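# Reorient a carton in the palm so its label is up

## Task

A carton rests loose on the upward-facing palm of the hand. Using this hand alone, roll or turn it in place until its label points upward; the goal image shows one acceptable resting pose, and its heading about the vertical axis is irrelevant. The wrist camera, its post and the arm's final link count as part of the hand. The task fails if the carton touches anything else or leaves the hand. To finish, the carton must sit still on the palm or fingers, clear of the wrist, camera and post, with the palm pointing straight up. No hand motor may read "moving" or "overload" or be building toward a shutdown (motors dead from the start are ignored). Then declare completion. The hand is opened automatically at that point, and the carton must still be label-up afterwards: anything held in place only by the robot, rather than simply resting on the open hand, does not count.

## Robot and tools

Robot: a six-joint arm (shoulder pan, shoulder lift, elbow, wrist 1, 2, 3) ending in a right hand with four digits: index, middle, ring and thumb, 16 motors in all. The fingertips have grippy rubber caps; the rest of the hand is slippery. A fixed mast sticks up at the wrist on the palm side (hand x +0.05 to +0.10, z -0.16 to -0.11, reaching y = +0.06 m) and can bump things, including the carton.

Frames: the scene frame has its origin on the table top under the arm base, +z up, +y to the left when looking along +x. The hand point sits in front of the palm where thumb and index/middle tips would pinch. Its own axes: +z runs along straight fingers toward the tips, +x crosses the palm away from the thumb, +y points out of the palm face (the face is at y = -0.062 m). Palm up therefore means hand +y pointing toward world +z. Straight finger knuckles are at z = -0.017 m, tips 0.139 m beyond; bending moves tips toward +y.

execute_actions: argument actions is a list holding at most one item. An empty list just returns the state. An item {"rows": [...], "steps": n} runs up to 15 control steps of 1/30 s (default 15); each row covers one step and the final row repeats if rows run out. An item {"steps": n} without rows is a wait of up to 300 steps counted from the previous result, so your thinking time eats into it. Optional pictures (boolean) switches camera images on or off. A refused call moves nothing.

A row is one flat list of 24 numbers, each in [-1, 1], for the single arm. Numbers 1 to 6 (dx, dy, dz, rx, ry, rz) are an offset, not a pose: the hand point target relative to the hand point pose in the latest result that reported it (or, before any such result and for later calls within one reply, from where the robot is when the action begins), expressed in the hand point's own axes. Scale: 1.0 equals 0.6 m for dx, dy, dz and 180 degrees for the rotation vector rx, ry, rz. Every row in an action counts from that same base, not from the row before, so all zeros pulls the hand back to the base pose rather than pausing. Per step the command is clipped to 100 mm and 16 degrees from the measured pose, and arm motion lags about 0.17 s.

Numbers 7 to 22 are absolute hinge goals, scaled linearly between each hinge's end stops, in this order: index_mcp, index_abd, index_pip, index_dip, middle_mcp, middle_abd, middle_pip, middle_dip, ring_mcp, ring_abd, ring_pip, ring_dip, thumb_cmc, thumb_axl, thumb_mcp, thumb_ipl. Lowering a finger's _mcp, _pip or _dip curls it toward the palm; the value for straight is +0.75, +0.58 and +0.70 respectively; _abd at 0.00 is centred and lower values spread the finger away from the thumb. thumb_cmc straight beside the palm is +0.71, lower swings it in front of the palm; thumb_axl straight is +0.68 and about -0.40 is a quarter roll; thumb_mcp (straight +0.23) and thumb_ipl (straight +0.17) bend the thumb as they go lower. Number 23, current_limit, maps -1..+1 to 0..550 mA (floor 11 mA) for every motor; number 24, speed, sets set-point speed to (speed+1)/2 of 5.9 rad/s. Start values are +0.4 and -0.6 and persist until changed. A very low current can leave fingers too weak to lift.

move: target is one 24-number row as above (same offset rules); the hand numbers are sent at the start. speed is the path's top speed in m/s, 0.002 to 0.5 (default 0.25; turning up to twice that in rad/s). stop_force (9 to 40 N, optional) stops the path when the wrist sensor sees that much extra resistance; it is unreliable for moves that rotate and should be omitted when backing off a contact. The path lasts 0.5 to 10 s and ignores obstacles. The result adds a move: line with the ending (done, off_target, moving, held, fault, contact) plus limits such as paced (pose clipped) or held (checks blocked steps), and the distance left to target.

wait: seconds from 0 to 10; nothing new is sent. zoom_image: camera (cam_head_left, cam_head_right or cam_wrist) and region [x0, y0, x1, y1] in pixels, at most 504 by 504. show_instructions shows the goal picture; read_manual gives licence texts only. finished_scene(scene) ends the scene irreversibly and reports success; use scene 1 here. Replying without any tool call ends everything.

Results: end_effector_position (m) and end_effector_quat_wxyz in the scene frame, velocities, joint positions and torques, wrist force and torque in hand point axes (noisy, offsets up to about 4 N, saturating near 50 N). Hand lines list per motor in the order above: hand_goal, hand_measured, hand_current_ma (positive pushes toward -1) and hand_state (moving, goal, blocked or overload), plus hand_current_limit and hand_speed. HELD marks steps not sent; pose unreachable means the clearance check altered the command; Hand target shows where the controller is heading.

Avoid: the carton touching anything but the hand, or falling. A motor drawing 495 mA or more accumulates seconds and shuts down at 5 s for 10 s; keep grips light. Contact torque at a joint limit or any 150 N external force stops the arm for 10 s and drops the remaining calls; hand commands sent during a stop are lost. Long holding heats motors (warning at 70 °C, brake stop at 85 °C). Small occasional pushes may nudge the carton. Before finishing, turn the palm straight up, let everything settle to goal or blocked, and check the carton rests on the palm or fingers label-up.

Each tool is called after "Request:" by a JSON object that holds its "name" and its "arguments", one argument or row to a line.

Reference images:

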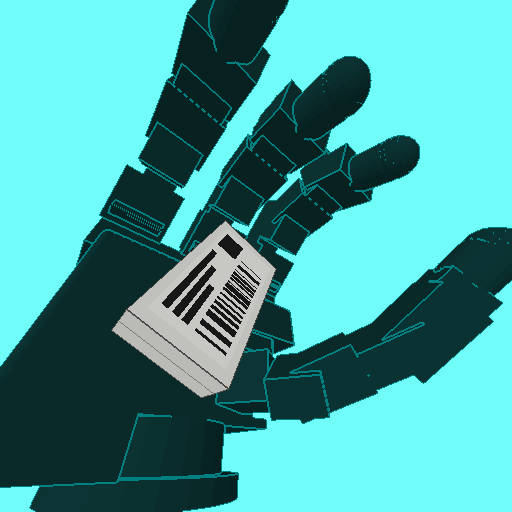

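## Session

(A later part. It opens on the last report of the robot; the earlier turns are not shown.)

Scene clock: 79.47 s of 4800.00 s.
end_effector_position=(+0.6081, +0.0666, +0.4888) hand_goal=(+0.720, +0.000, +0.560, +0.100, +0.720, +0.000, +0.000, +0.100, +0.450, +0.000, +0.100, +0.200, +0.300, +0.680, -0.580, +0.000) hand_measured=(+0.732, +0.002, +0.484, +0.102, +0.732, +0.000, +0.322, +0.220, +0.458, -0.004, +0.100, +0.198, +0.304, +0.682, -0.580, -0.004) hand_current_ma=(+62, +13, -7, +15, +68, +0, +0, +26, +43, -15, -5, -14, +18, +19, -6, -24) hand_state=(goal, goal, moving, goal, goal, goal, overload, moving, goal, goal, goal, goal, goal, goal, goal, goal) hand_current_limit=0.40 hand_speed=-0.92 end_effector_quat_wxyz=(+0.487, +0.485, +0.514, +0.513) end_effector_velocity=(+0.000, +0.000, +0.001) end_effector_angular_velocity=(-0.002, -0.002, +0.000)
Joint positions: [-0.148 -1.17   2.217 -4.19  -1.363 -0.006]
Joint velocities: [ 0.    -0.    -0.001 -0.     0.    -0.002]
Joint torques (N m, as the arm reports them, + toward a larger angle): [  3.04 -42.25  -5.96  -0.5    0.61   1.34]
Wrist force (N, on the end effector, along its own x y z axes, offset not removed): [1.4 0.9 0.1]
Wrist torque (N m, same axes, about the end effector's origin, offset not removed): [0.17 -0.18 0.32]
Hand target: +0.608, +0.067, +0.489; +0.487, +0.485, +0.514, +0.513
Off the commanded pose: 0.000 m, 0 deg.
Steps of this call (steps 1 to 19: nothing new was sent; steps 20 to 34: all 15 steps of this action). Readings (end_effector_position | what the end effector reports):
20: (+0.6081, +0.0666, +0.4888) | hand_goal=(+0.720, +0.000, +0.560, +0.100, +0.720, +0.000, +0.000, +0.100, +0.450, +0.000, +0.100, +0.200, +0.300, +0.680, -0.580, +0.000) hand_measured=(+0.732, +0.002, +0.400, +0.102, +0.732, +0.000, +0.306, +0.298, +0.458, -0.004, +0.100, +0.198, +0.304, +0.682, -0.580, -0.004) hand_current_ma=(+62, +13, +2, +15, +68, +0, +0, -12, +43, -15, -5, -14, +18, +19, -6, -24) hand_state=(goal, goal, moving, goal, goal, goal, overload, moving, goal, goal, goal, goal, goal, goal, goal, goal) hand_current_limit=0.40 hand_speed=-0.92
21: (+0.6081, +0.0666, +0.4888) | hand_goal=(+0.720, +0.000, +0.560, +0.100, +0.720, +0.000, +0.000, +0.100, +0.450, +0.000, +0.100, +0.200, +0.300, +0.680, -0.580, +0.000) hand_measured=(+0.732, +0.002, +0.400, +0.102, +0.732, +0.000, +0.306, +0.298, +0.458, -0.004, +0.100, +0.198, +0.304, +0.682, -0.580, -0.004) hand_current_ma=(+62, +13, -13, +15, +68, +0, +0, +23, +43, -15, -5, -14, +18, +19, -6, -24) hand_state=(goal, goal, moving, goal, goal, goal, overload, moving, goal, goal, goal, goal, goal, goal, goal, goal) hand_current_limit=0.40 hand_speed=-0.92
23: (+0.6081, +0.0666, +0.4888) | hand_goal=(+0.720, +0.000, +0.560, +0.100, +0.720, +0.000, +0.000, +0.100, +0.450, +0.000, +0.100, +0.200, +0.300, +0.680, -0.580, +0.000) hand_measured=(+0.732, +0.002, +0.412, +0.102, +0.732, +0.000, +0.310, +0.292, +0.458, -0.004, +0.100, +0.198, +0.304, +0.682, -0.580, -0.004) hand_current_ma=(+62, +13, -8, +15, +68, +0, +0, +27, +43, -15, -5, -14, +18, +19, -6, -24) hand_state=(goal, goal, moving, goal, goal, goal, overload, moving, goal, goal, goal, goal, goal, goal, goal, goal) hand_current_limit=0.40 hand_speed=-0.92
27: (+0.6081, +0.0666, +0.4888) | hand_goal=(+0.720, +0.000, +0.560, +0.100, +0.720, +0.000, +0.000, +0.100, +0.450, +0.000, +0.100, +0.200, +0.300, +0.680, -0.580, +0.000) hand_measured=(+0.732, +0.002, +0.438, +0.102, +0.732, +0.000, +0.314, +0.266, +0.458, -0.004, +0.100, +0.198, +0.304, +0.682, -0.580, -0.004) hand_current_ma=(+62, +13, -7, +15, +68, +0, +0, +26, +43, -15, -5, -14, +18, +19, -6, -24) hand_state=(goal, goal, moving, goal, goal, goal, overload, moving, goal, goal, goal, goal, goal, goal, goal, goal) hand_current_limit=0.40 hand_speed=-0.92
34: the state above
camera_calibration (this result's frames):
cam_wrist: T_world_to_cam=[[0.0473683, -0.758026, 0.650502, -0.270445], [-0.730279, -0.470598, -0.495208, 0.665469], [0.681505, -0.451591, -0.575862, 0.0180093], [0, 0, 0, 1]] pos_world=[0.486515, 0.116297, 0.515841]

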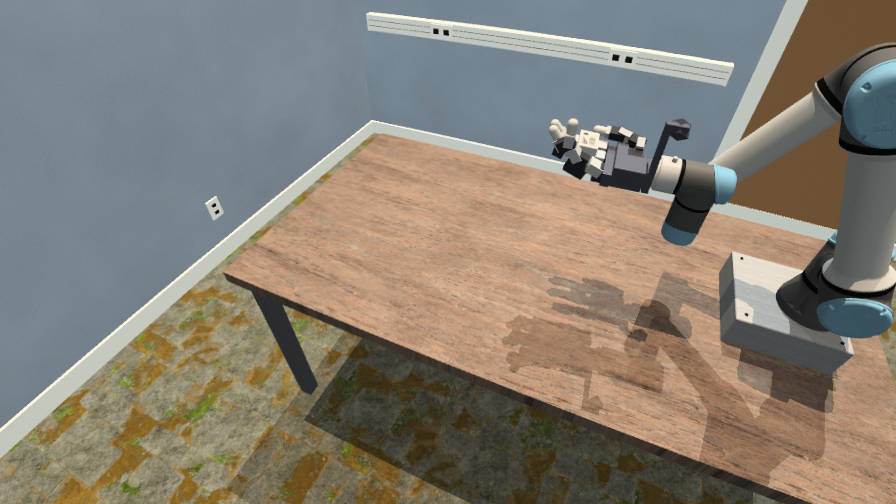

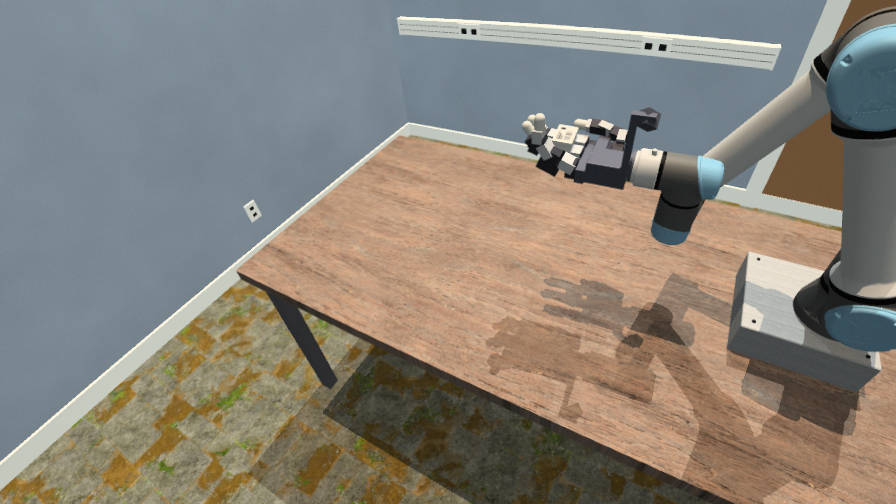

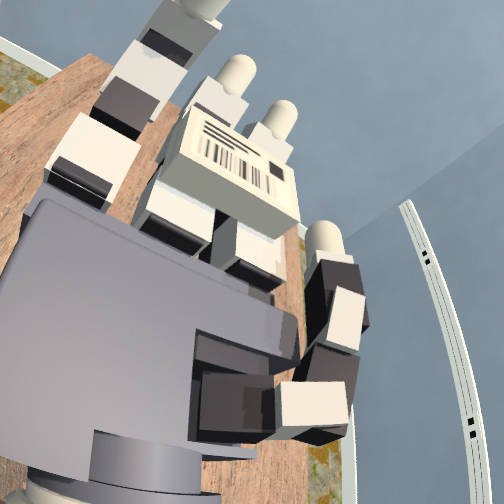

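Request:
{"name": "execute_actions", "arguments": {
  "actions": [
    {"rows": [[0,0,0,0,0,0, 0.72,0,0.56,0.1, 0.72,0,0,0.7, 0.45,0,0.1,0.2, 0.3,0.68,-0.58,0.0, 0.4,-0.7]], "steps": 2}
  ],
  "pictures": false
}}

Request:
{"name": "wait", "arguments": {
  "seconds": 3
}}

Scene clock: 80.17 s of 4800.00 s.
end_effector_position=(+0.6081, +0.0666, +0.4888) hand_goal=(+0.720, +0.000, +0.560, +0.100, +0.720, +0.000, +0.000, +0.700, +0.450, +0.000, +0.100, +0.200, +0.300, +0.680, -0.580, +0.000) hand_measured=(+0.732, +0.002, +0.560, +0.102, +0.732, +0.000, +0.340, +0.106, +0.458, -0.004, +0.100, +0.198, +0.304, +0.682, -0.580, -0.004) hand_current_ma=(+63, +13, +2, +15, +68, +0, +0, -54, +43, -15, -5, -14, +18, +19, -6, -24) hand_state=(goal, goal, goal, goal, goal, goal, overload, moving, goal, goal, goal, goal, goal, goal, goal, goal) hand_current_limit=0.40 hand_speed=-0.70 end_effector_quat_wxyz=(+0.487, +0.485, +0.514, +0.513) end_effector_velocity=(+0.000, -0.000, -0.000) end_effector_angular_velocity=(+0.001, +0.000, -0.000)
Joint positions: [-0.148 -1.17   2.217 -4.19  -1.363 -0.006]
Joint velocities: [-0.     0.    -0.     0.    -0.     0.001]
Joint torques (N m, as the arm reports them, + toward a larger angle): [  2.8  -42.14  -5.77  -0.53   0.49   1.39]
Wrist force (N, on the end effector, along its own x y z axes, offset not removed): [0.7 1.6 -1.3]
Wrist torque (N m, same axes, about the end effector's origin, offset not removed): [0.46 -0.05 0.27]
Hand target: +0.608, +0.067, +0.489; +0.487, +0.485, +0.514, +0.513
Off the commanded pose: 0.000 m, 0 deg.
Steps of this call (steps 1 to 19: nothing new was sent; steps 20 to 21: all 2 steps of this action). Readings (end_effector_position | what the end effector reports):
20: (+0.6081, +0.0666, +0.4888) | hand_goal=(+0.720, +0.000, +0.560, +0.100, +0.720, +0.000, +0.000, +0.700, +0.450, +0.000, +0.100, +0.200, +0.300, +0.680, -0.580, +0.000) hand_measured=(+0.732, +0.002, +0.560, +0.102, +0.732, +0.000, +0.340, +0.104, +0.458, -0.004, +0.100, +0.198, +0.304, +0.682, -0.580, -0.004) hand_current_ma=(+63, +13, +2, +15, +68, +0, +0, +17, +43, -15, -5, -14, +18, +19, -6, -24) hand_state=(goal, goal, goal, goal, goal, goal, overload, moving, goal, goal, goal, goal, goal, goal, goal, goal) hand_current_limit=0.40 hand_speed=-0.70
21: the state above

Scene clock: 83.17 s of 4800.00 s.
end_effector_position=(+0.6081, +0.0666, +0.4888) hand_goal=(+0.720, +0.000, +0.560, +0.100, +0.720, +0.000, +0.000, +0.700, +0.450, +0.000, +0.100, +0.200, +0.300, +0.680, -0.580, +0.000) hand_measured=(+0.732, +0.002, +0.560, +0.102, +0.732, +0.000, +0.494, +0.698, +0.458, -0.004, +0.100, +0.198, +0.304, +0.682, -0.580, -0.004) hand_current_ma=(+64, +13, +2, +15, +68, +0, +0, -11, +43, -15, -5, -14, +18, +19, -6, -24) hand_state=(goal, goal, goal, goal, goal, goal, overload, goal, goal, goal, goal, goal, goal, goal, goal, goal) hand_current_limit=0.40 hand_speed=-0.70 end_effector_quat_wxyz=(+0.487, +0.485, +0.514, +0.513) end_effector_velocity=(+0.000, -0.000, +0.001) end_effector_angular_velocity=(+0.001, -0.002, -0.001)
Joint positions: [-0.148 -1.17   2.217 -4.19  -1.363 -0.006]
Joint velocities: [-0.     0.    -0.002  0.    -0.     0.001]
Joint torques (N m, as the arm reports them, + toward a larger angle): [  3.44 -41.01  -5.86  -0.59   0.39   1.5 ]
Wrist force (N, on the end effector, along its own x y z axes, offset not removed): [2.7 2.2 0.1]
Wrist torque (N m, same axes, about the end effector's origin, offset not removed): [0.30 -0.36 0.42]
Hand target: +0.608, +0.067, +0.489; +0.487, +0.485, +0.514, +0.513
Off the commanded pose: 0.000 m, 0 deg.
Steps of this call (steps 1 to 90: nothing new was sent). Readings (end_effector_position | what the end effector reports):
1: (+0.6081, +0.0666, +0.4888) | hand_goal=(+0.720, +0.000, +0.560, +0.100, +0.720, +0.000, +0.000, +0.700, +0.450, +0.000, +0.100, +0.200, +0.300, +0.680, -0.580, +0.000) hand_measured=(+0.732, +0.002, +0.560, +0.102, +0.732, +0.000, +0.340, +0.120, +0.458, -0.004, +0.100, +0.198, +0.304, +0.682, -0.580, -0.004) hand_current_ma=(+63, +13, +2, +15, +68, +0, +0, -49, +43, -15, -5, -14, +18, +19, -6, -24) hand_state=(goal, goal, goal, goal, goal, goal, overload, moving, goal, goal, goal, goal, goal, goal, goal, goal) hand_current_limit=0.40 hand_speed=-0.70
2: (+0.6081, +0.0666, +0.4888) | hand_goal=(+0.720, +0.000, +0.560, +0.100, +0.720, +0.000, +0.000, +0.700, +0.450, +0.000, +0.100, +0.200, +0.300, +0.680, -0.580, +0.000) hand_measured=(+0.732, +0.002, +0.560, +0.102, +0.732, +0.000, +0.342, +0.140, +0.458, -0.004, +0.100, +0.198, +0.304, +0.682, -0.580, -0.004) hand_current_ma=(+63, +13, +2, +15, +68, +0, +0, -44, +43, -15, -5, -14, +18, +19, -6, -24) hand_state=(goal, goal, goal, goal, goal, goal, overload, moving, goal, goal, goal, goal, goal, goal, goal, goal) hand_current_limit=0.40 hand_speed=-0.70
4: (+0.6081, +0.0666, +0.4888) | hand_goal=(+0.720, +0.000, +0.560, +0.100, +0.720, +0.000, +0.000, +0.700, +0.450, +0.000, +0.100, +0.200, +0.300, +0.680, -0.580, +0.000) hand_measured=(+0.732, +0.002, +0.560, +0.102, +0.732, +0.000, +0.344, +0.186, +0.458, -0.004, +0.100, +0.198, +0.304, +0.682, -0.580, -0.004) hand_current_ma=(+63, +13, +2, +15, +68, +0, +0, -42, +43, -15, -5, -14, +18, +19, -6, -24) hand_state=(goal, goal, goal, goal, goal, goal, overload, moving, goal, goal, goal, goal, goal, goal, goal, goal) hand_current_limit=0.40 hand_speed=-0.70
8: (+0.6081, +0.0666, +0.4888) | hand_goal=(+0.720, +0.000, +0.560, +0.100, +0.720, +0.000, +0.000, +0.700, +0.450, +0.000, +0.100, +0.200, +0.300, +0.680, -0.580, +0.000) hand_measured=(+0.732, +0.002, +0.560, +0.102, +0.732, +0.000, +0.348, +0.284, +0.458, -0.004, +0.100, +0.198, +0.304, +0.682, -0.580, -0.004) hand_current_ma=(+63, +13, +2, +15, +68, +0, +0, -42, +43, -15, -5, -14, +18, +19, -6, -24) hand_state=(goal, goal, goal, goal, goal, goal, overload, moving, goal, goal, goal, goal, goal, goal, goal, goal) hand_current_limit=0.40 hand_speed=-0.70
90: the state above
camera_calibration (this result's frames):
cam_wrist: T_world_to_cam=[[0.0473683, -0.758026, 0.650502, -0.270445], [-0.730279, -0.470598, -0.495208, 0.665469], [0.681505, -0.451591, -0.575862, 0.0180093], [0, 0, 0, 1]] pos_world=[0.486515, 0.116297, 0.515841]

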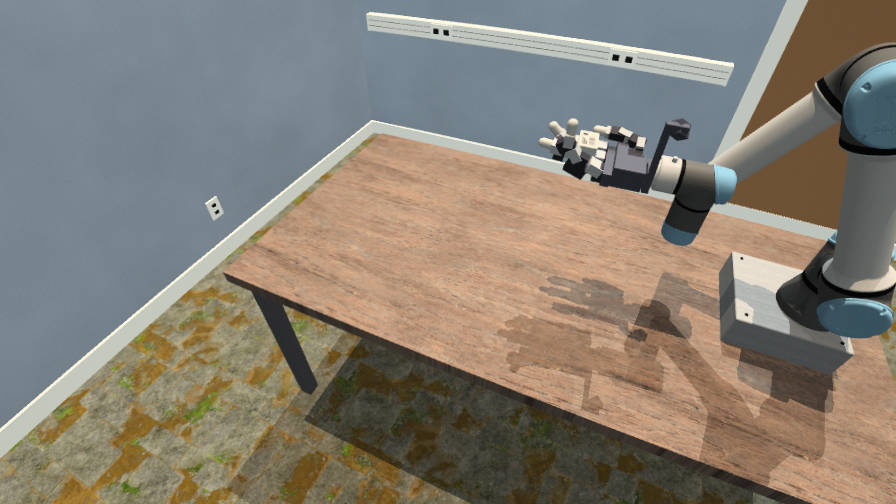

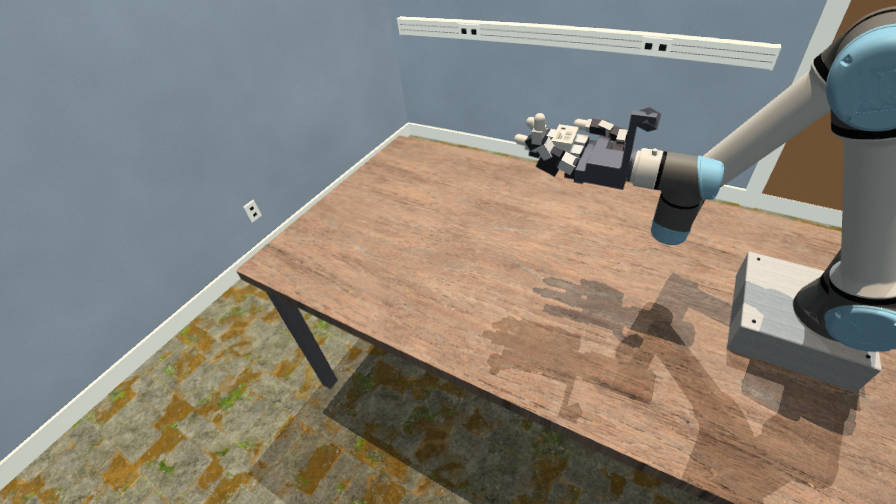

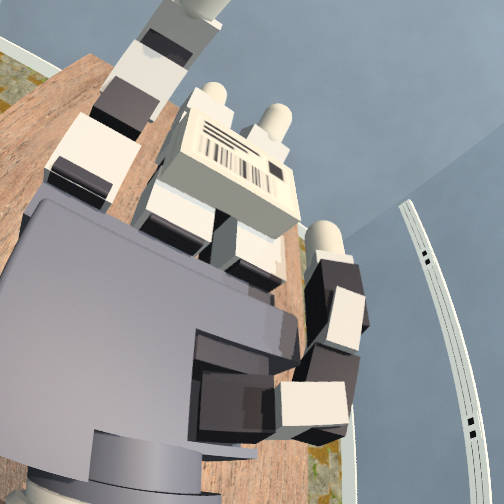

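Request:
{"name": "execute_actions", "arguments": {
  "actions": [
    {"rows": [[0,0,0,0,0,0, 0.36,0,0.56,0.1, 0.36,0,0,0.1, 0.2,0,0.1,0.2, 0.3,0.68,-0.58,0.0, 0.4,-0.88]], "steps": 2}
  ],
  "pictures": false
}}

Request:
{"name": "wait", "arguments": {
  "seconds": 1.6
}}

Scene clock: 84.10 s of 4800.00 s.
end_effector_position=(+0.6081, +0.0666, +0.4888) hand_goal=(+0.360, +0.000, +0.560, +0.100, +0.360, +0.000, +0.000, +0.100, +0.200, +0.000, +0.100, +0.200, +0.300, +0.680, -0.580, +0.000) hand_measured=(+0.732, +0.002, +0.560, +0.102, +0.732, +0.000, +0.546, +0.698, +0.458, -0.004, +0.100, +0.198, +0.304, +0.682, -0.580, -0.004) hand_current_ma=(+121, +13, +2, +15, +124, +0, +0, +32, +103, -15, -5, -14, +18, +19, -6, -24) hand_state=(moving, goal, goal, goal, moving, goal, overload, moving, moving, goal, goal, goal, goal, goal, goal, goal) hand_current_limit=0.40 hand_speed=-0.88 end_effector_quat_wxyz=(+0.487, +0.485, +0.514, +0.513) end_effector_velocity=(+0.000, -0.000, +0.000) end_effector_angular_velocity=(+0.000, -0.001, -0.000)
Joint positions: [-0.148 -1.17   2.217 -4.19  -1.363 -0.006]
Joint velocities: [-0.    -0.    -0.001  0.    -0.     0.   ]
Joint torques (N m, as the arm reports them, + toward a larger angle): [  2.45 -41.44  -6.43  -0.64   0.52   1.36]
Wrist force (N, on the end effector, along its own x y z axes, offset not removed): [3.6 1.3 -1.3]
Wrist torque (N m, same axes, about the end effector's origin, offset not removed): [0.28 -0.36 0.41]
Hand target: +0.608, +0.067, +0.489; +0.487, +0.485, +0.514, +0.513
Off the commanded pose: 0.000 m, 0 deg.
Steps of this call (steps 1 to 26: nothing new was sent; steps 27 to 28: all 2 steps of this action). Readings (end_effector_position | what the end effector reports):
27: (+0.6081, +0.0666, +0.4888) | hand_goal=(+0.360, +0.000, +0.560, +0.100, +0.360, +0.000, +0.000, +0.100, +0.200, +0.000, +0.100, +0.200, +0.300, +0.680, -0.580, +0.000) hand_measured=(+0.732, +0.002, +0.560, +0.102, +0.732, +0.000, +0.544, +0.698, +0.458, -0.004, +0.100, +0.198, +0.304, +0.682, -0.580, -0.004) hand_current_ma=(+66, +13, +2, +15, +68, +0, +0, -11, +43, -15, -5, -14, +18, +19, -6, -24) hand_state=(moving, goal, goal, goal, moving, goal, overload, moving, moving, goal, goal, goal, goal, goal, goal, goal) hand_current_limit=0.40 hand_speed=-0.88
28: the state above

Scene clock: 85.70 s of 4800.00 s.
end_effector_position=(+0.6081, +0.0666, +0.4888) hand_goal=(+0.360, +0.000, +0.560, +0.100, +0.360, +0.000, +0.000, +0.100, +0.200, +0.000, +0.100, +0.200, +0.300, +0.680, -0.580, +0.000) hand_measured=(+0.388, +0.002, +0.560, +0.102, +0.386, +0.000, +0.606, +0.238, +0.218, -0.004, +0.100, +0.198, +0.304, +0.682, -0.580, -0.004) hand_current_ma=(+148, +13, +3, +15, +145, +0, +0, +30, +106, -15, -4, -14, +19, +19, -6, -24) hand_state=(blocked, goal, goal, goal, blocked, goal, overload, moving, goal, goal, goal, goal, goal, goal, goal, goal) hand_current_limit=0.40 hand_speed=-0.88 end_effector_quat_wxyz=(+0.487, +0.485, +0.514, +0.513) end_effector_velocity=(-0.001, +0.000, -0.001) end_effector_angular_velocity=(+0.000, +0.002, +0.000)
Joint positions: [-0.148 -1.17   2.217 -4.19  -1.363 -0.006]
Joint velocities: [ 0.    -0.001  0.002 -0.     0.    -0.   ]
Joint torques (N m, as the arm reports them, + toward a larger angle): [  2.35 -41.43  -6.6   -0.58   0.53   1.59]
Wrist force (N, on the end effector, along its own x y z axes, offset not removed): [3.5 0.6 -1.5]
Wrist torque (N m, same axes, about the end effector's origin, offset not removed): [0.37 -0.46 0.53]
Hand target: +0.608, +0.067, +0.489; +0.487, +0.485, +0.514, +0.513
Off the commanded pose: 0.000 m, 0 deg.
Steps of this call (steps 1 to 48: nothing new was sent). Readings (end_effector_position | what the end effector reports):
1: (+0.6081, +0.0666, +0.4888) | hand_goal=(+0.360, +0.000, +0.560, +0.100, +0.360, +0.000, +0.000, +0.100, +0.200, +0.000, +0.100, +0.200, +0.300, +0.680, -0.580, +0.000) hand_measured=(+0.732, +0.002, +0.560, +0.102, +0.732, +0.000, +0.548, +0.694, +0.458, -0.004, +0.100, +0.198, +0.304, +0.682, -0.580, -0.004) hand_current_ma=(+172, +13, +2, +15, +174, +0, +0, +35, +144, -15, -4, -14, +18, +19, -6, -24) hand_state=(moving, goal, goal, goal, moving, goal, overload, moving, moving, goal, goal, goal, goal, goal, goal, goal) hand_current_limit=0.40 hand_speed=-0.88
2: (+0.6081, +0.0666, +0.4888) | hand_goal=(+0.360, +0.000, +0.560, +0.100, +0.360, +0.000, +0.000, +0.100, +0.200, +0.000, +0.100, +0.200, +0.300, +0.680, -0.580, +0.000) hand_measured=(+0.732, +0.002, +0.560, +0.102, +0.730, +0.000, +0.550, +0.686, +0.454, -0.004, +0.100, +0.198, +0.304, +0.682, -0.580, -0.004) hand_current_ma=(+192, +13, +3, +15, +192, +0, +0, +34, +146, -15, -4, -14, +18, +19, -6, -24) hand_state=(moving, goal, goal, goal, moving, goal, overload, moving, moving, goal, goal, goal, goal, goal, goal, goal) hand_current_limit=0.40 hand_speed=-0.88
4: (+0.6081, +0.0666, +0.4888) | hand_goal=(+0.360, +0.000, +0.560, +0.100, +0.360, +0.000, +0.000, +0.100, +0.200, +0.000, +0.100, +0.200, +0.300, +0.680, -0.580, +0.000) hand_measured=(+0.718, +0.002, +0.560, +0.102, +0.718, +0.000, +0.554, +0.668, +0.438, -0.004, +0.100, +0.198, +0.304, +0.682, -0.580, -0.004) hand_current_ma=(+188, +13, +3, +15, +188, +0, +0, +33, +141, -15, -4, -14, +18, +19, -6, -24) hand_state=(moving, goal, goal, goal, moving, goal, overload, moving, moving, goal, goal, goal, goal, goal, goal, goal) hand_current_limit=0.40 hand_speed=-0.88
8: (+0.6081, +0.0666, +0.4888) | hand_goal=(+0.360, +0.000, +0.560, +0.100, +0.360, +0.000, +0.000, +0.100, +0.200, +0.000, +0.100, +0.200, +0.300, +0.680, -0.580, +0.000) hand_measured=(+0.682, +0.002, +0.560, +0.102, +0.682, +0.000, +0.562, +0.630, +0.400, -0.004, +0.100, +0.198, +0.304, +0.682, -0.580, -0.004) hand_current_ma=(+186, +13, +3, +15, +186, +0, +0, +32, +137, -15, -4, -14, +18, +19, -6, -24) hand_state=(moving, goal, goal, goal, moving, goal, overload, moving, moving, goal, goal, goal, goal, goal, goal, goal) hand_current_limit=0.40 hand_speed=-0.88
48: the state above
camera_calibration (this result's frames):
cam_wrist: T_world_to_cam=[[0.0473688, -0.758027, 0.650501, -0.270444], [-0.730279, -0.470597, -0.495207, 0.665469], [0.681505, -0.45159, -0.575863, 0.0180099], [0, 0, 0, 1]] pos_world=[0.486515, 0.116297, 0.515841]

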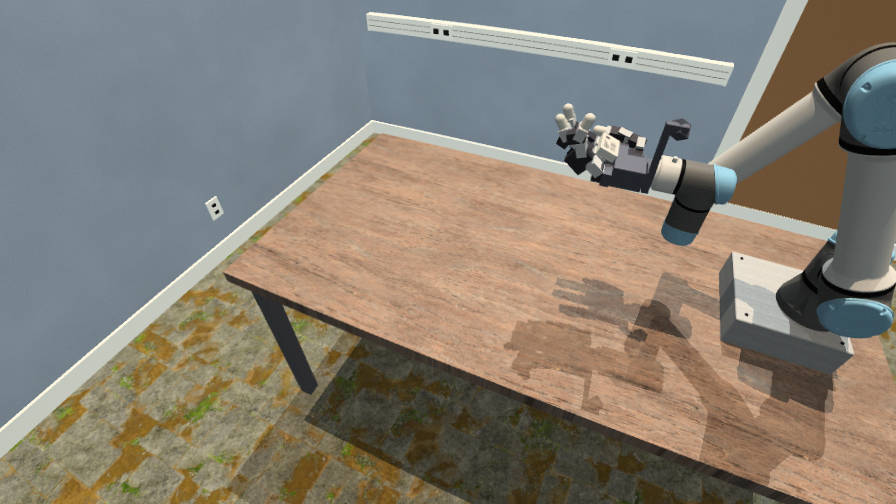

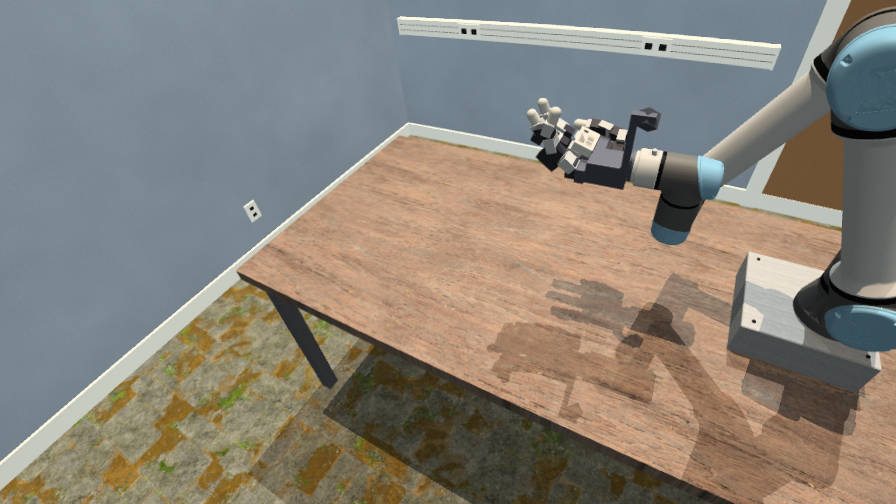

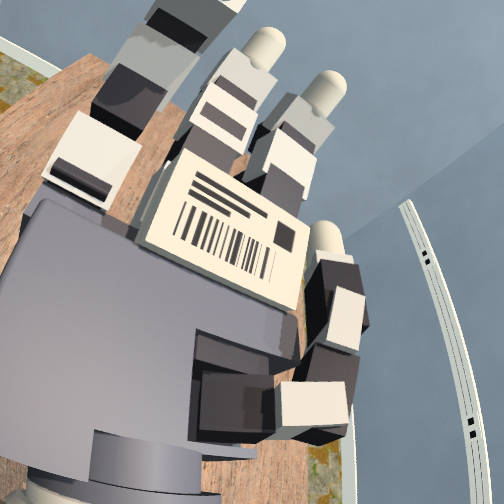

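Request:
{"name": "execute_actions", "arguments": {
  "actions": [
    {"rows": [[0,0,0,0,0,0, 0.75,0,0.3,0.1, 0.75,0,0,0.1, 0.45,0,0.1,0.2, 0.3,0.68,-0.58,0.0, 0.4,-0.85]], "steps": 2}
  ],
  "pictures": false
}}

Request:
{"name": "wait", "arguments": {
  "seconds": 1.3
}}

Request:
{"name": "zoom_image", "arguments": {
  "camera": "cam_head_left",
  "region": [530, 90, 680, 210]
}}

Scene clock: 88.00 s of 4800.00 s.
end_effector_position=(+0.6081, +0.0666, +0.4888) hand_goal=(+0.750, +0.000, +0.300, +0.100, +0.750, +0.000, +0.000, +0.100, +0.450, +0.000, +0.100, +0.200, +0.300, +0.680, -0.580, +0.000) hand_measured=(+0.388, +0.002, +0.560, +0.102, +0.386, +0.000, +0.620, +0.104, +0.218, -0.004, +0.100, +0.198, +0.304, +0.682, -0.580, -0.004) hand_current_ma=(+79, +13, +57, +15, +75, +0, +0, +17, +32, -15, -4, -14, +19, +19, -6, -24) hand_state=(moving, goal, moving, goal, moving, goal, overload, goal, moving, goal, goal, goal, goal, goal, goal, goal) hand_current_limit=0.40 hand_speed=-0.85 end_effector_quat_wxyz=(+0.487, +0.485, +0.514, +0.513) end_effector_velocity=(-0.000, -0.000, -0.000) end_effector_angular_velocity=(-0.001, -0.000, -0.000)
Joint positions: [-0.148 -1.17   2.217 -4.19  -1.363 -0.006]
Joint velocities: [-0.     0.     0.    -0.001 -0.    -0.001]
Joint torques (N m, as the arm reports them, + toward a larger angle): [  2.2  -42.21  -6.81  -0.71   0.63   1.19]
Wrist force (N, on the end effector, along its own x y z axes, offset not removed): [1.6 -0.7 0.3]
Wrist torque (N m, same axes, about the end effector's origin, offset not removed): [-0.17 -0.32 0.33]
Hand target: +0.608, +0.067, +0.489; +0.487, +0.485, +0.514, +0.513
Off the commanded pose: 0.000 m, 0 deg.
Steps of this call (steps 1 to 67: nothing new was sent; steps 68 to 69: all 2 steps of this action). Readings (end_effector_position | what the end effector reports):
68: (+0.6081, +0.0666, +0.4888) | hand_goal=(+0.750, +0.000, +0.300, +0.100, +0.750, +0.000, +0.000, +0.100, +0.450, +0.000, +0.100, +0.200, +0.300, +0.680, -0.580, +0.000) hand_measured=(+0.388, +0.002, +0.560, +0.102, +0.386, +0.000, +0.620, +0.104, +0.218, -0.004, +0.100, +0.198, +0.304, +0.682, -0.580, -0.004) hand_current_ma=(+148, +13, +3, +15, +144, +0, +0, +17, +106, -15, -4, -14, +19, +19, -6, -24) hand_state=(moving, goal, moving, goal, moving, goal, overload, goal, moving, goal, goal, goal, goal, goal, goal, goal) hand_current_limit=0.40 hand_speed=-0.85
69: the state above

Scene clock: 89.30 s of 4800.00 s.
end_effector_position=(+0.6081, +0.0666, +0.4888) hand_goal=(+0.750, +0.000, +0.300, +0.100, +0.750, +0.000, +0.000, +0.100, +0.450, +0.000, +0.100, +0.200, +0.300, +0.680, -0.580, +0.000) hand_measured=(+0.760, +0.002, +0.308, +0.102, +0.760, +0.000, +0.654, +0.102, +0.458, -0.004, +0.100, +0.198, +0.304, +0.682, -0.580, -0.004) hand_current_ma=(+53, +13, +44, +15, +50, +0, +0, +17, +43, -15, -4, -14, +19, +19, -6, -24) hand_state=(goal, goal, goal, goal, goal, goal, overload, goal, goal, goal, goal, goal, goal, goal, goal, goal) hand_current_limit=0.40 hand_speed=-0.85 end_effector_quat_wxyz=(+0.487, +0.485, +0.514, +0.513) end_effector_velocity=(-0.000, +0.000, -0.001) end_effector_angular_velocity=(+0.000, +0.002, +0.001)
Joint positions: [-0.148 -1.17   2.217 -4.19  -1.363 -0.006]
Joint velocities: [0.    0.    0.001 0.    0.    0.   ]
Joint torques (N m, as the arm reports them, + toward a larger angle): [  3.32 -42.25  -7.42  -0.75   0.7    1.39]
Wrist force (N, on the end effector, along its own x y z axes, offset not removed): [2.7 2.5 -0.4]
Wrist torque (N m, same axes, about the end effector's origin, offset not removed): [0.47 -0.39 0.44]
Hand target: +0.608, +0.067, +0.489; +0.487, +0.485, +0.514, +0.513
Off the commanded pose: 0.000 m, 0 deg.
Steps of this call (steps 1 to 39: nothing new was sent). Readings (end_effector_position | what the end effector reports):
1: (+0.6081, +0.0666, +0.4888) | hand_goal=(+0.750, +0.000, +0.300, +0.100, +0.750, +0.000, +0.000, +0.100, +0.450, +0.000, +0.100, +0.200, +0.300, +0.680, -0.580, +0.000) hand_measured=(+0.388, +0.002, +0.556, +0.102, +0.386, +0.000, +0.620, +0.104, +0.220, -0.004, +0.100, +0.198, +0.304, +0.682, -0.580, -0.004) hand_current_ma=(+33, +13, +61, +15, +31, +0, +0, +16, +11, -15, -4, -14, +19, +19, -6, -24) hand_state=(moving, goal, moving, goal, moving, goal, overload, goal, moving, goal, goal, goal, goal, goal, goal, goal) hand_current_limit=0.40 hand_speed=-0.85
2: (+0.6081, +0.0666, +0.4888) | hand_goal=(+0.750, +0.000, +0.300, +0.100, +0.750, +0.000, +0.000, +0.100, +0.450, +0.000, +0.100, +0.200, +0.300, +0.680, -0.580, +0.000) hand_measured=(+0.392, +0.002, +0.546, +0.102, +0.392, +0.000, +0.620, +0.102, +0.228, -0.004, +0.100, +0.198, +0.304, +0.682, -0.580, -0.004) hand_current_ma=(+30, +13, +58, +15, +28, +0, +0, +16, +15, -15, -4, -14, +19, +19, -6, -24) hand_state=(moving, goal, moving, goal, moving, goal, overload, goal, moving, goal, goal, goal, goal, goal, goal, goal) hand_current_limit=0.40 hand_speed=-0.85
4: (+0.6081, +0.0666, +0.4888) | hand_goal=(+0.750, +0.000, +0.300, +0.100, +0.750, +0.000, +0.000, +0.100, +0.450, +0.000, +0.100, +0.200, +0.300, +0.680, -0.580, +0.000) hand_measured=(+0.412, +0.002, +0.524, +0.102, +0.412, +0.000, +0.620, +0.102, +0.248, -0.004, +0.100, +0.198, +0.304, +0.682, -0.580, -0.004) hand_current_ma=(+33, +13, +58, +15, +31, +0, +0, +17, +18, -15, -4, -14, +19, +19, -6, -24) hand_state=(moving, goal, moving, goal, moving, goal, overload, goal, moving, goal, goal, goal, goal, goal, goal, goal) hand_current_limit=0.40 hand_speed=-0.85
8: (+0.6081, +0.0666, +0.4888) | hand_goal=(+0.750, +0.000, +0.300, +0.100, +0.750, +0.000, +0.000, +0.100, +0.450, +0.000, +0.100, +0.200, +0.300, +0.680, -0.580, +0.000) hand_measured=(+0.458, +0.002, +0.474, +0.102, +0.456, +0.000, +0.622, +0.102, +0.294, -0.004, +0.100, +0.198, +0.304, +0.682, -0.580, -0.004) hand_current_ma=(+34, +13, +59, +15, +33, +0, +0, +17, +21, -15, -4, -14, +19, +19, -6, -24) hand_state=(moving, goal, moving, goal, moving, goal, overload, goal, moving, goal, goal, goal, goal, goal, goal, goal) hand_current_limit=0.40 hand_speed=-0.85
39: the state above
camera_calibration (this result's frames):
cam_wrist: T_world_to_cam=[[0.047369, -0.758027, 0.650501, -0.270444], [-0.730279, -0.470597, -0.495207, 0.665469], [0.681505, -0.45159, -0.575863, 0.0180099], [0, 0, 0, 1]] pos_world=[0.486515, 0.116297, 0.515841]

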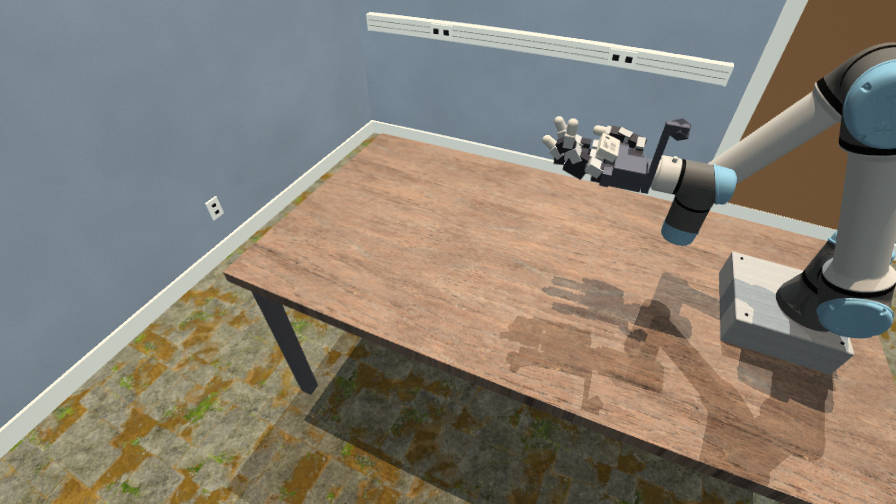

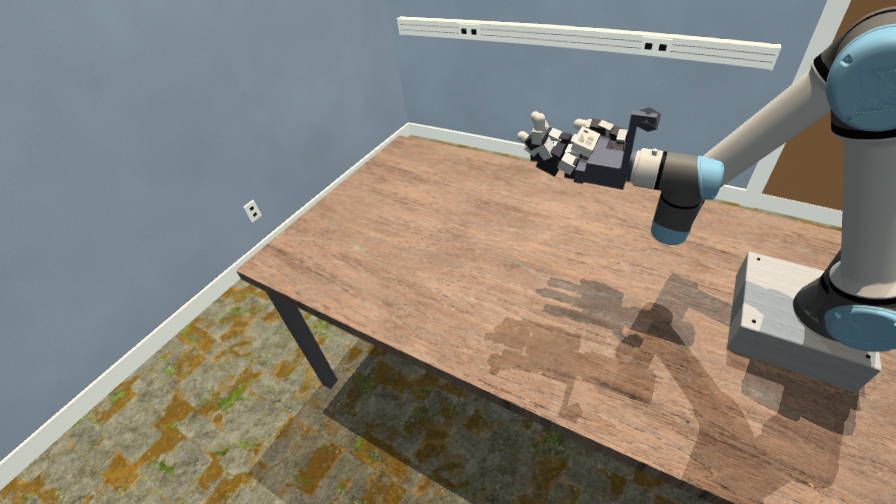

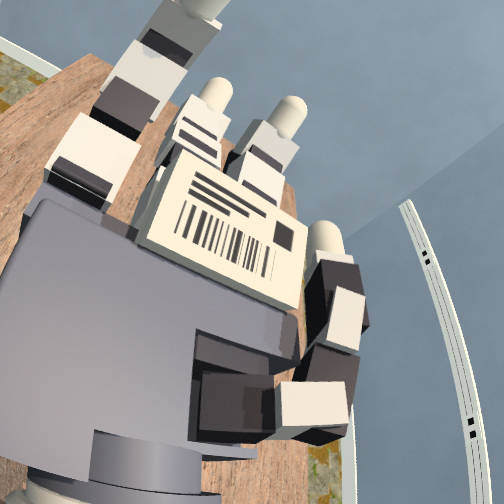

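Region (530, 90, 680, 210) of cam_head_left's 896x504 image, scaled by 3.360, with more detail than that image has; it fills the top 403 rows of this view, and the rest is white.

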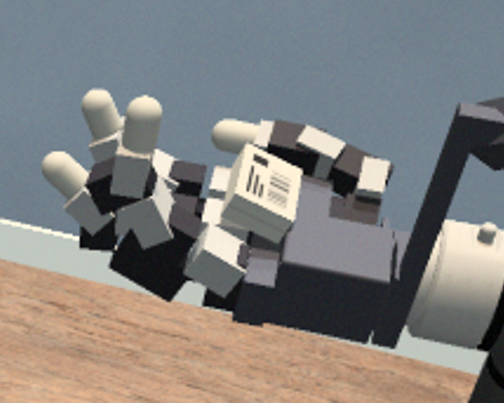

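Request:
{"name": "move", "arguments": {
  "target": [0,0,0,0,0,0, 0.45,0,-0.5,-0.25, 0.75,0,0,0.1, 0.45,0,0.1,0.2, 0.3,0.68,-0.58,0.0, 0.4,-0.7]
}}

Request:
{"name": "zoom_image", "arguments": {
  "camera": "cam_head_left",
  "region": [530, 90, 680, 210]
}}

Scene clock: 96.37 s of 4800.00 s.
end_effector_position=(+0.6081, +0.0666, +0.4888) hand_goal=(+0.450, +0.000, -0.500, -0.250, +0.750, +0.000, +0.000, +0.100, +0.450, +0.000, +0.100, +0.200, +0.300, +0.680, -0.580, +0.000) hand_measured=(+0.472, +0.002, -0.498, -0.248, +0.760, +0.000, +0.866, +0.102, +0.458, -0.004, +0.100, +0.198, +0.304, +0.682, -0.580, -0.004) hand_current_ma=(+114, +13, +12, +11, +50, +0, +0, +17, +43, -15, -4, -14, +19, +19, -6, -24) hand_state=(blocked, goal, goal, goal, goal, goal, overload, goal, goal, goal, goal, goal, goal, goal, goal, goal) hand_current_limit=0.40 hand_speed=-0.70 end_effector_quat_wxyz=(+0.487, +0.485, +0.514, +0.513) end_effector_velocity=(-0.000, +0.000, +0.000) end_effector_angular_velocity=(-0.001, +0.000, +0.001)
Joint positions: [-0.148 -1.17   2.217 -4.19  -1.363 -0.006]
Joint velocities: [ 0.    -0.     0.     0.     0.    -0.001]
Joint torques (N m, as the arm reports them, + toward a larger angle): [  2.35 -41.99  -7.42  -0.53   0.65   1.28]
Wrist force (N, on the end effector, along its own x y z axes, offset not removed): [1.8 -0.6 0.6]
Wrist torque (N m, same axes, about the end effector's origin, offset not removed): [-0.12 -0.11 0.19]
Hand target: +0.608, +0.067, +0.489; +0.487, +0.485, +0.514, +0.513
Off the commanded pose: 0.000 m, 0 deg.
move: done
camera_calibration (this result's frames):
cam_wrist: T_world_to_cam=[[0.047369, -0.758027, 0.650501, -0.270444], [-0.730279, -0.470597, -0.495207, 0.665469], [0.681504, -0.45159, -0.575863, 0.0180099], [0, 0, 0, 1]] pos_world=[0.486515, 0.116297, 0.515841]

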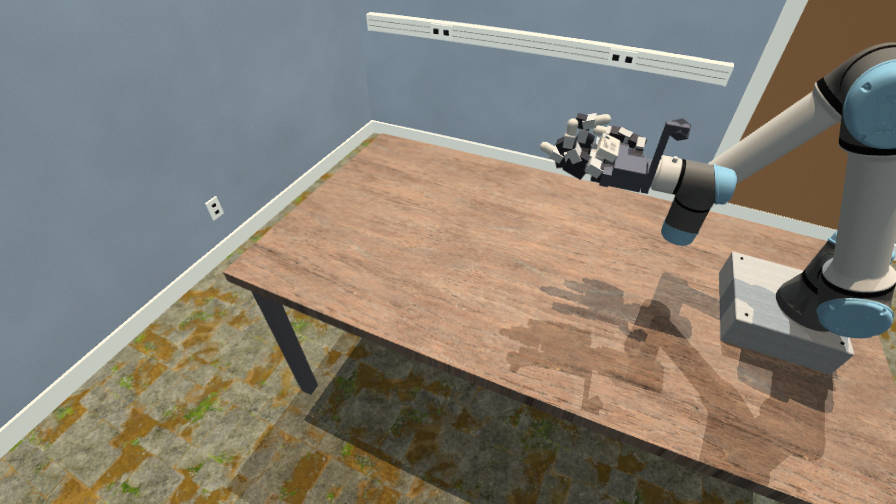

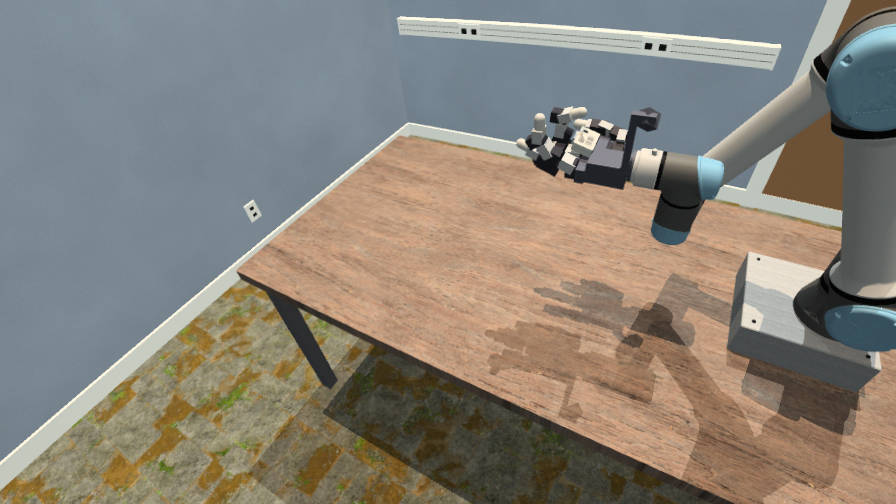

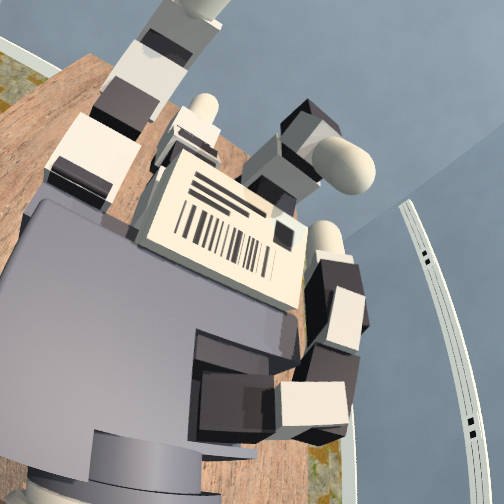

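Region (530, 90, 680, 210) of cam_head_left's 896x504 image, scaled by 3.360, with more detail than that image has; it fills the top 403 rows of this view, and the rest is white.

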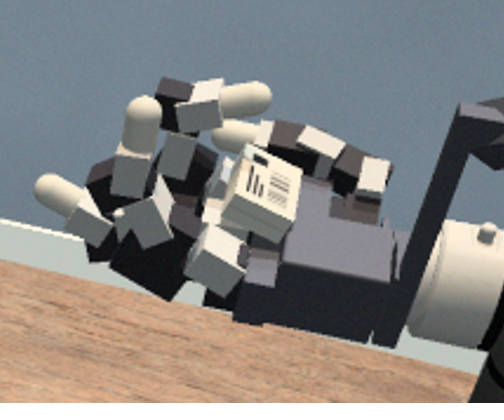

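Request:
{"name": "move", "arguments": {
  "target": [0,0,0,0,0,0, 0.45,0.3,-0.71,-0.54, 0.75,0,0,0.1, 0.45,0,0.1,0.2, 0.3,0.68,-0.58,0.0, 0.4,-0.85]
}}

Request:
{"name": "zoom_image", "arguments": {
  "camera": "cam_head_left",
  "region": [530, 90, 680, 210]
}}

Scene clock: 98.50 s of 4800.00 s.
end_effector_position=(+0.6081, +0.0666, +0.4888) hand_goal=(+0.450, +0.300, -0.710, -0.540, +0.750, +0.000, +0.000, +0.100, +0.450, +0.000, +0.100, +0.200, +0.300, +0.680, -0.580, +0.000) hand_measured=(+0.470, +0.298, -0.708, -0.538, +0.760, +0.000, +0.906, +0.102, +0.458, -0.004, +0.100, +0.198, +0.304, +0.682, -0.580, -0.004) hand_current_ma=(+106, -13, +8, +11, +50, +0, +0, +17, +43, -15, -4, -14, +19, +19, -6, -24) hand_state=(goal, goal, goal, goal, goal, goal, overload, goal, goal, goal, goal, goal, goal, goal, goal, goal) hand_current_limit=0.40 hand_speed=-0.85 end_effector_quat_wxyz=(+0.487, +0.485, +0.514, +0.513) end_effector_velocity=(+0.000, +0.000, +0.001) end_effector_angular_velocity=(-0.002, -0.002, +0.000)
Joint positions: [-0.148 -1.17   2.217 -4.19  -1.363 -0.006]
Joint velocities: [-0.     0.    -0.002  0.     0.    -0.002]
Joint torques (N m, as the arm reports them, + toward a larger angle): [  2.62 -42.57  -7.11  -0.55   0.65   1.22]
Wrist force (N, on the end effector, along its own x y z axes, offset not removed): [1.6 -1.7 0.5]
Wrist torque (N m, same axes, about the end effector's origin, offset not removed): [-0.25 -0.21 0.20]
Hand target: +0.608, +0.067, +0.489; +0.487, +0.485, +0.514, +0.513
Off the commanded pose: 0.000 m, 0 deg.
move: done
camera_calibration (this result's frames):
cam_wrist: T_world_to_cam=[[0.0473687, -0.758027, 0.650501, -0.270444], [-0.730279, -0.470597, -0.495207, 0.665469], [0.681504, -0.45159, -0.575863, 0.01801], [0, 0, 0, 1]] pos_world=[0.486515, 0.116297, 0.515841]

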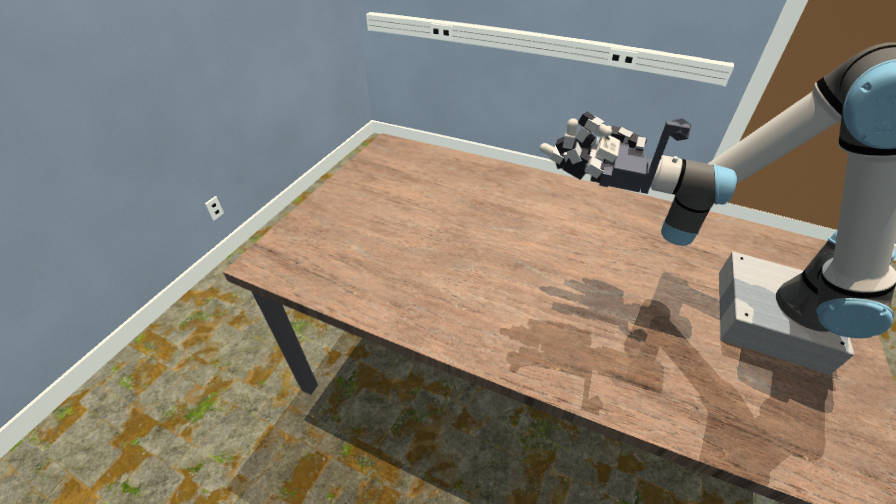

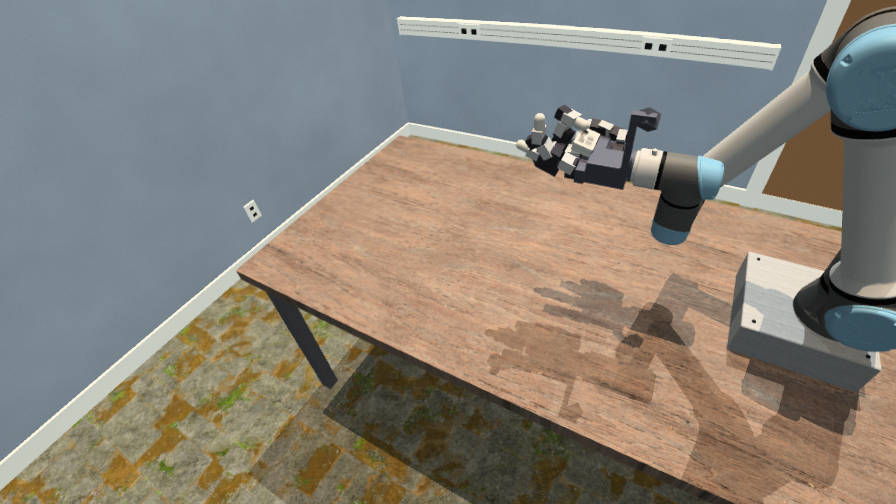

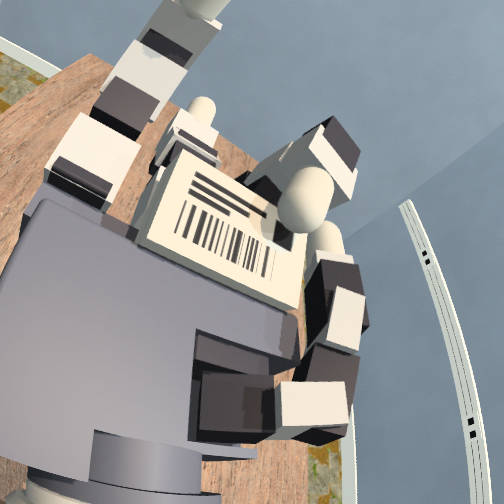

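Region (530, 90, 680, 210) of cam_head_left's 896x504 image, scaled by 3.360, with more detail than that image has; it fills the top 403 rows of this view, and the rest is white.

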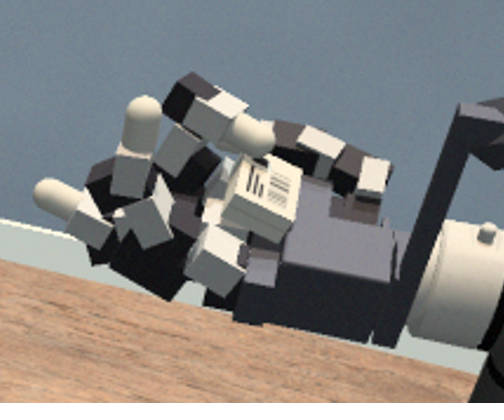

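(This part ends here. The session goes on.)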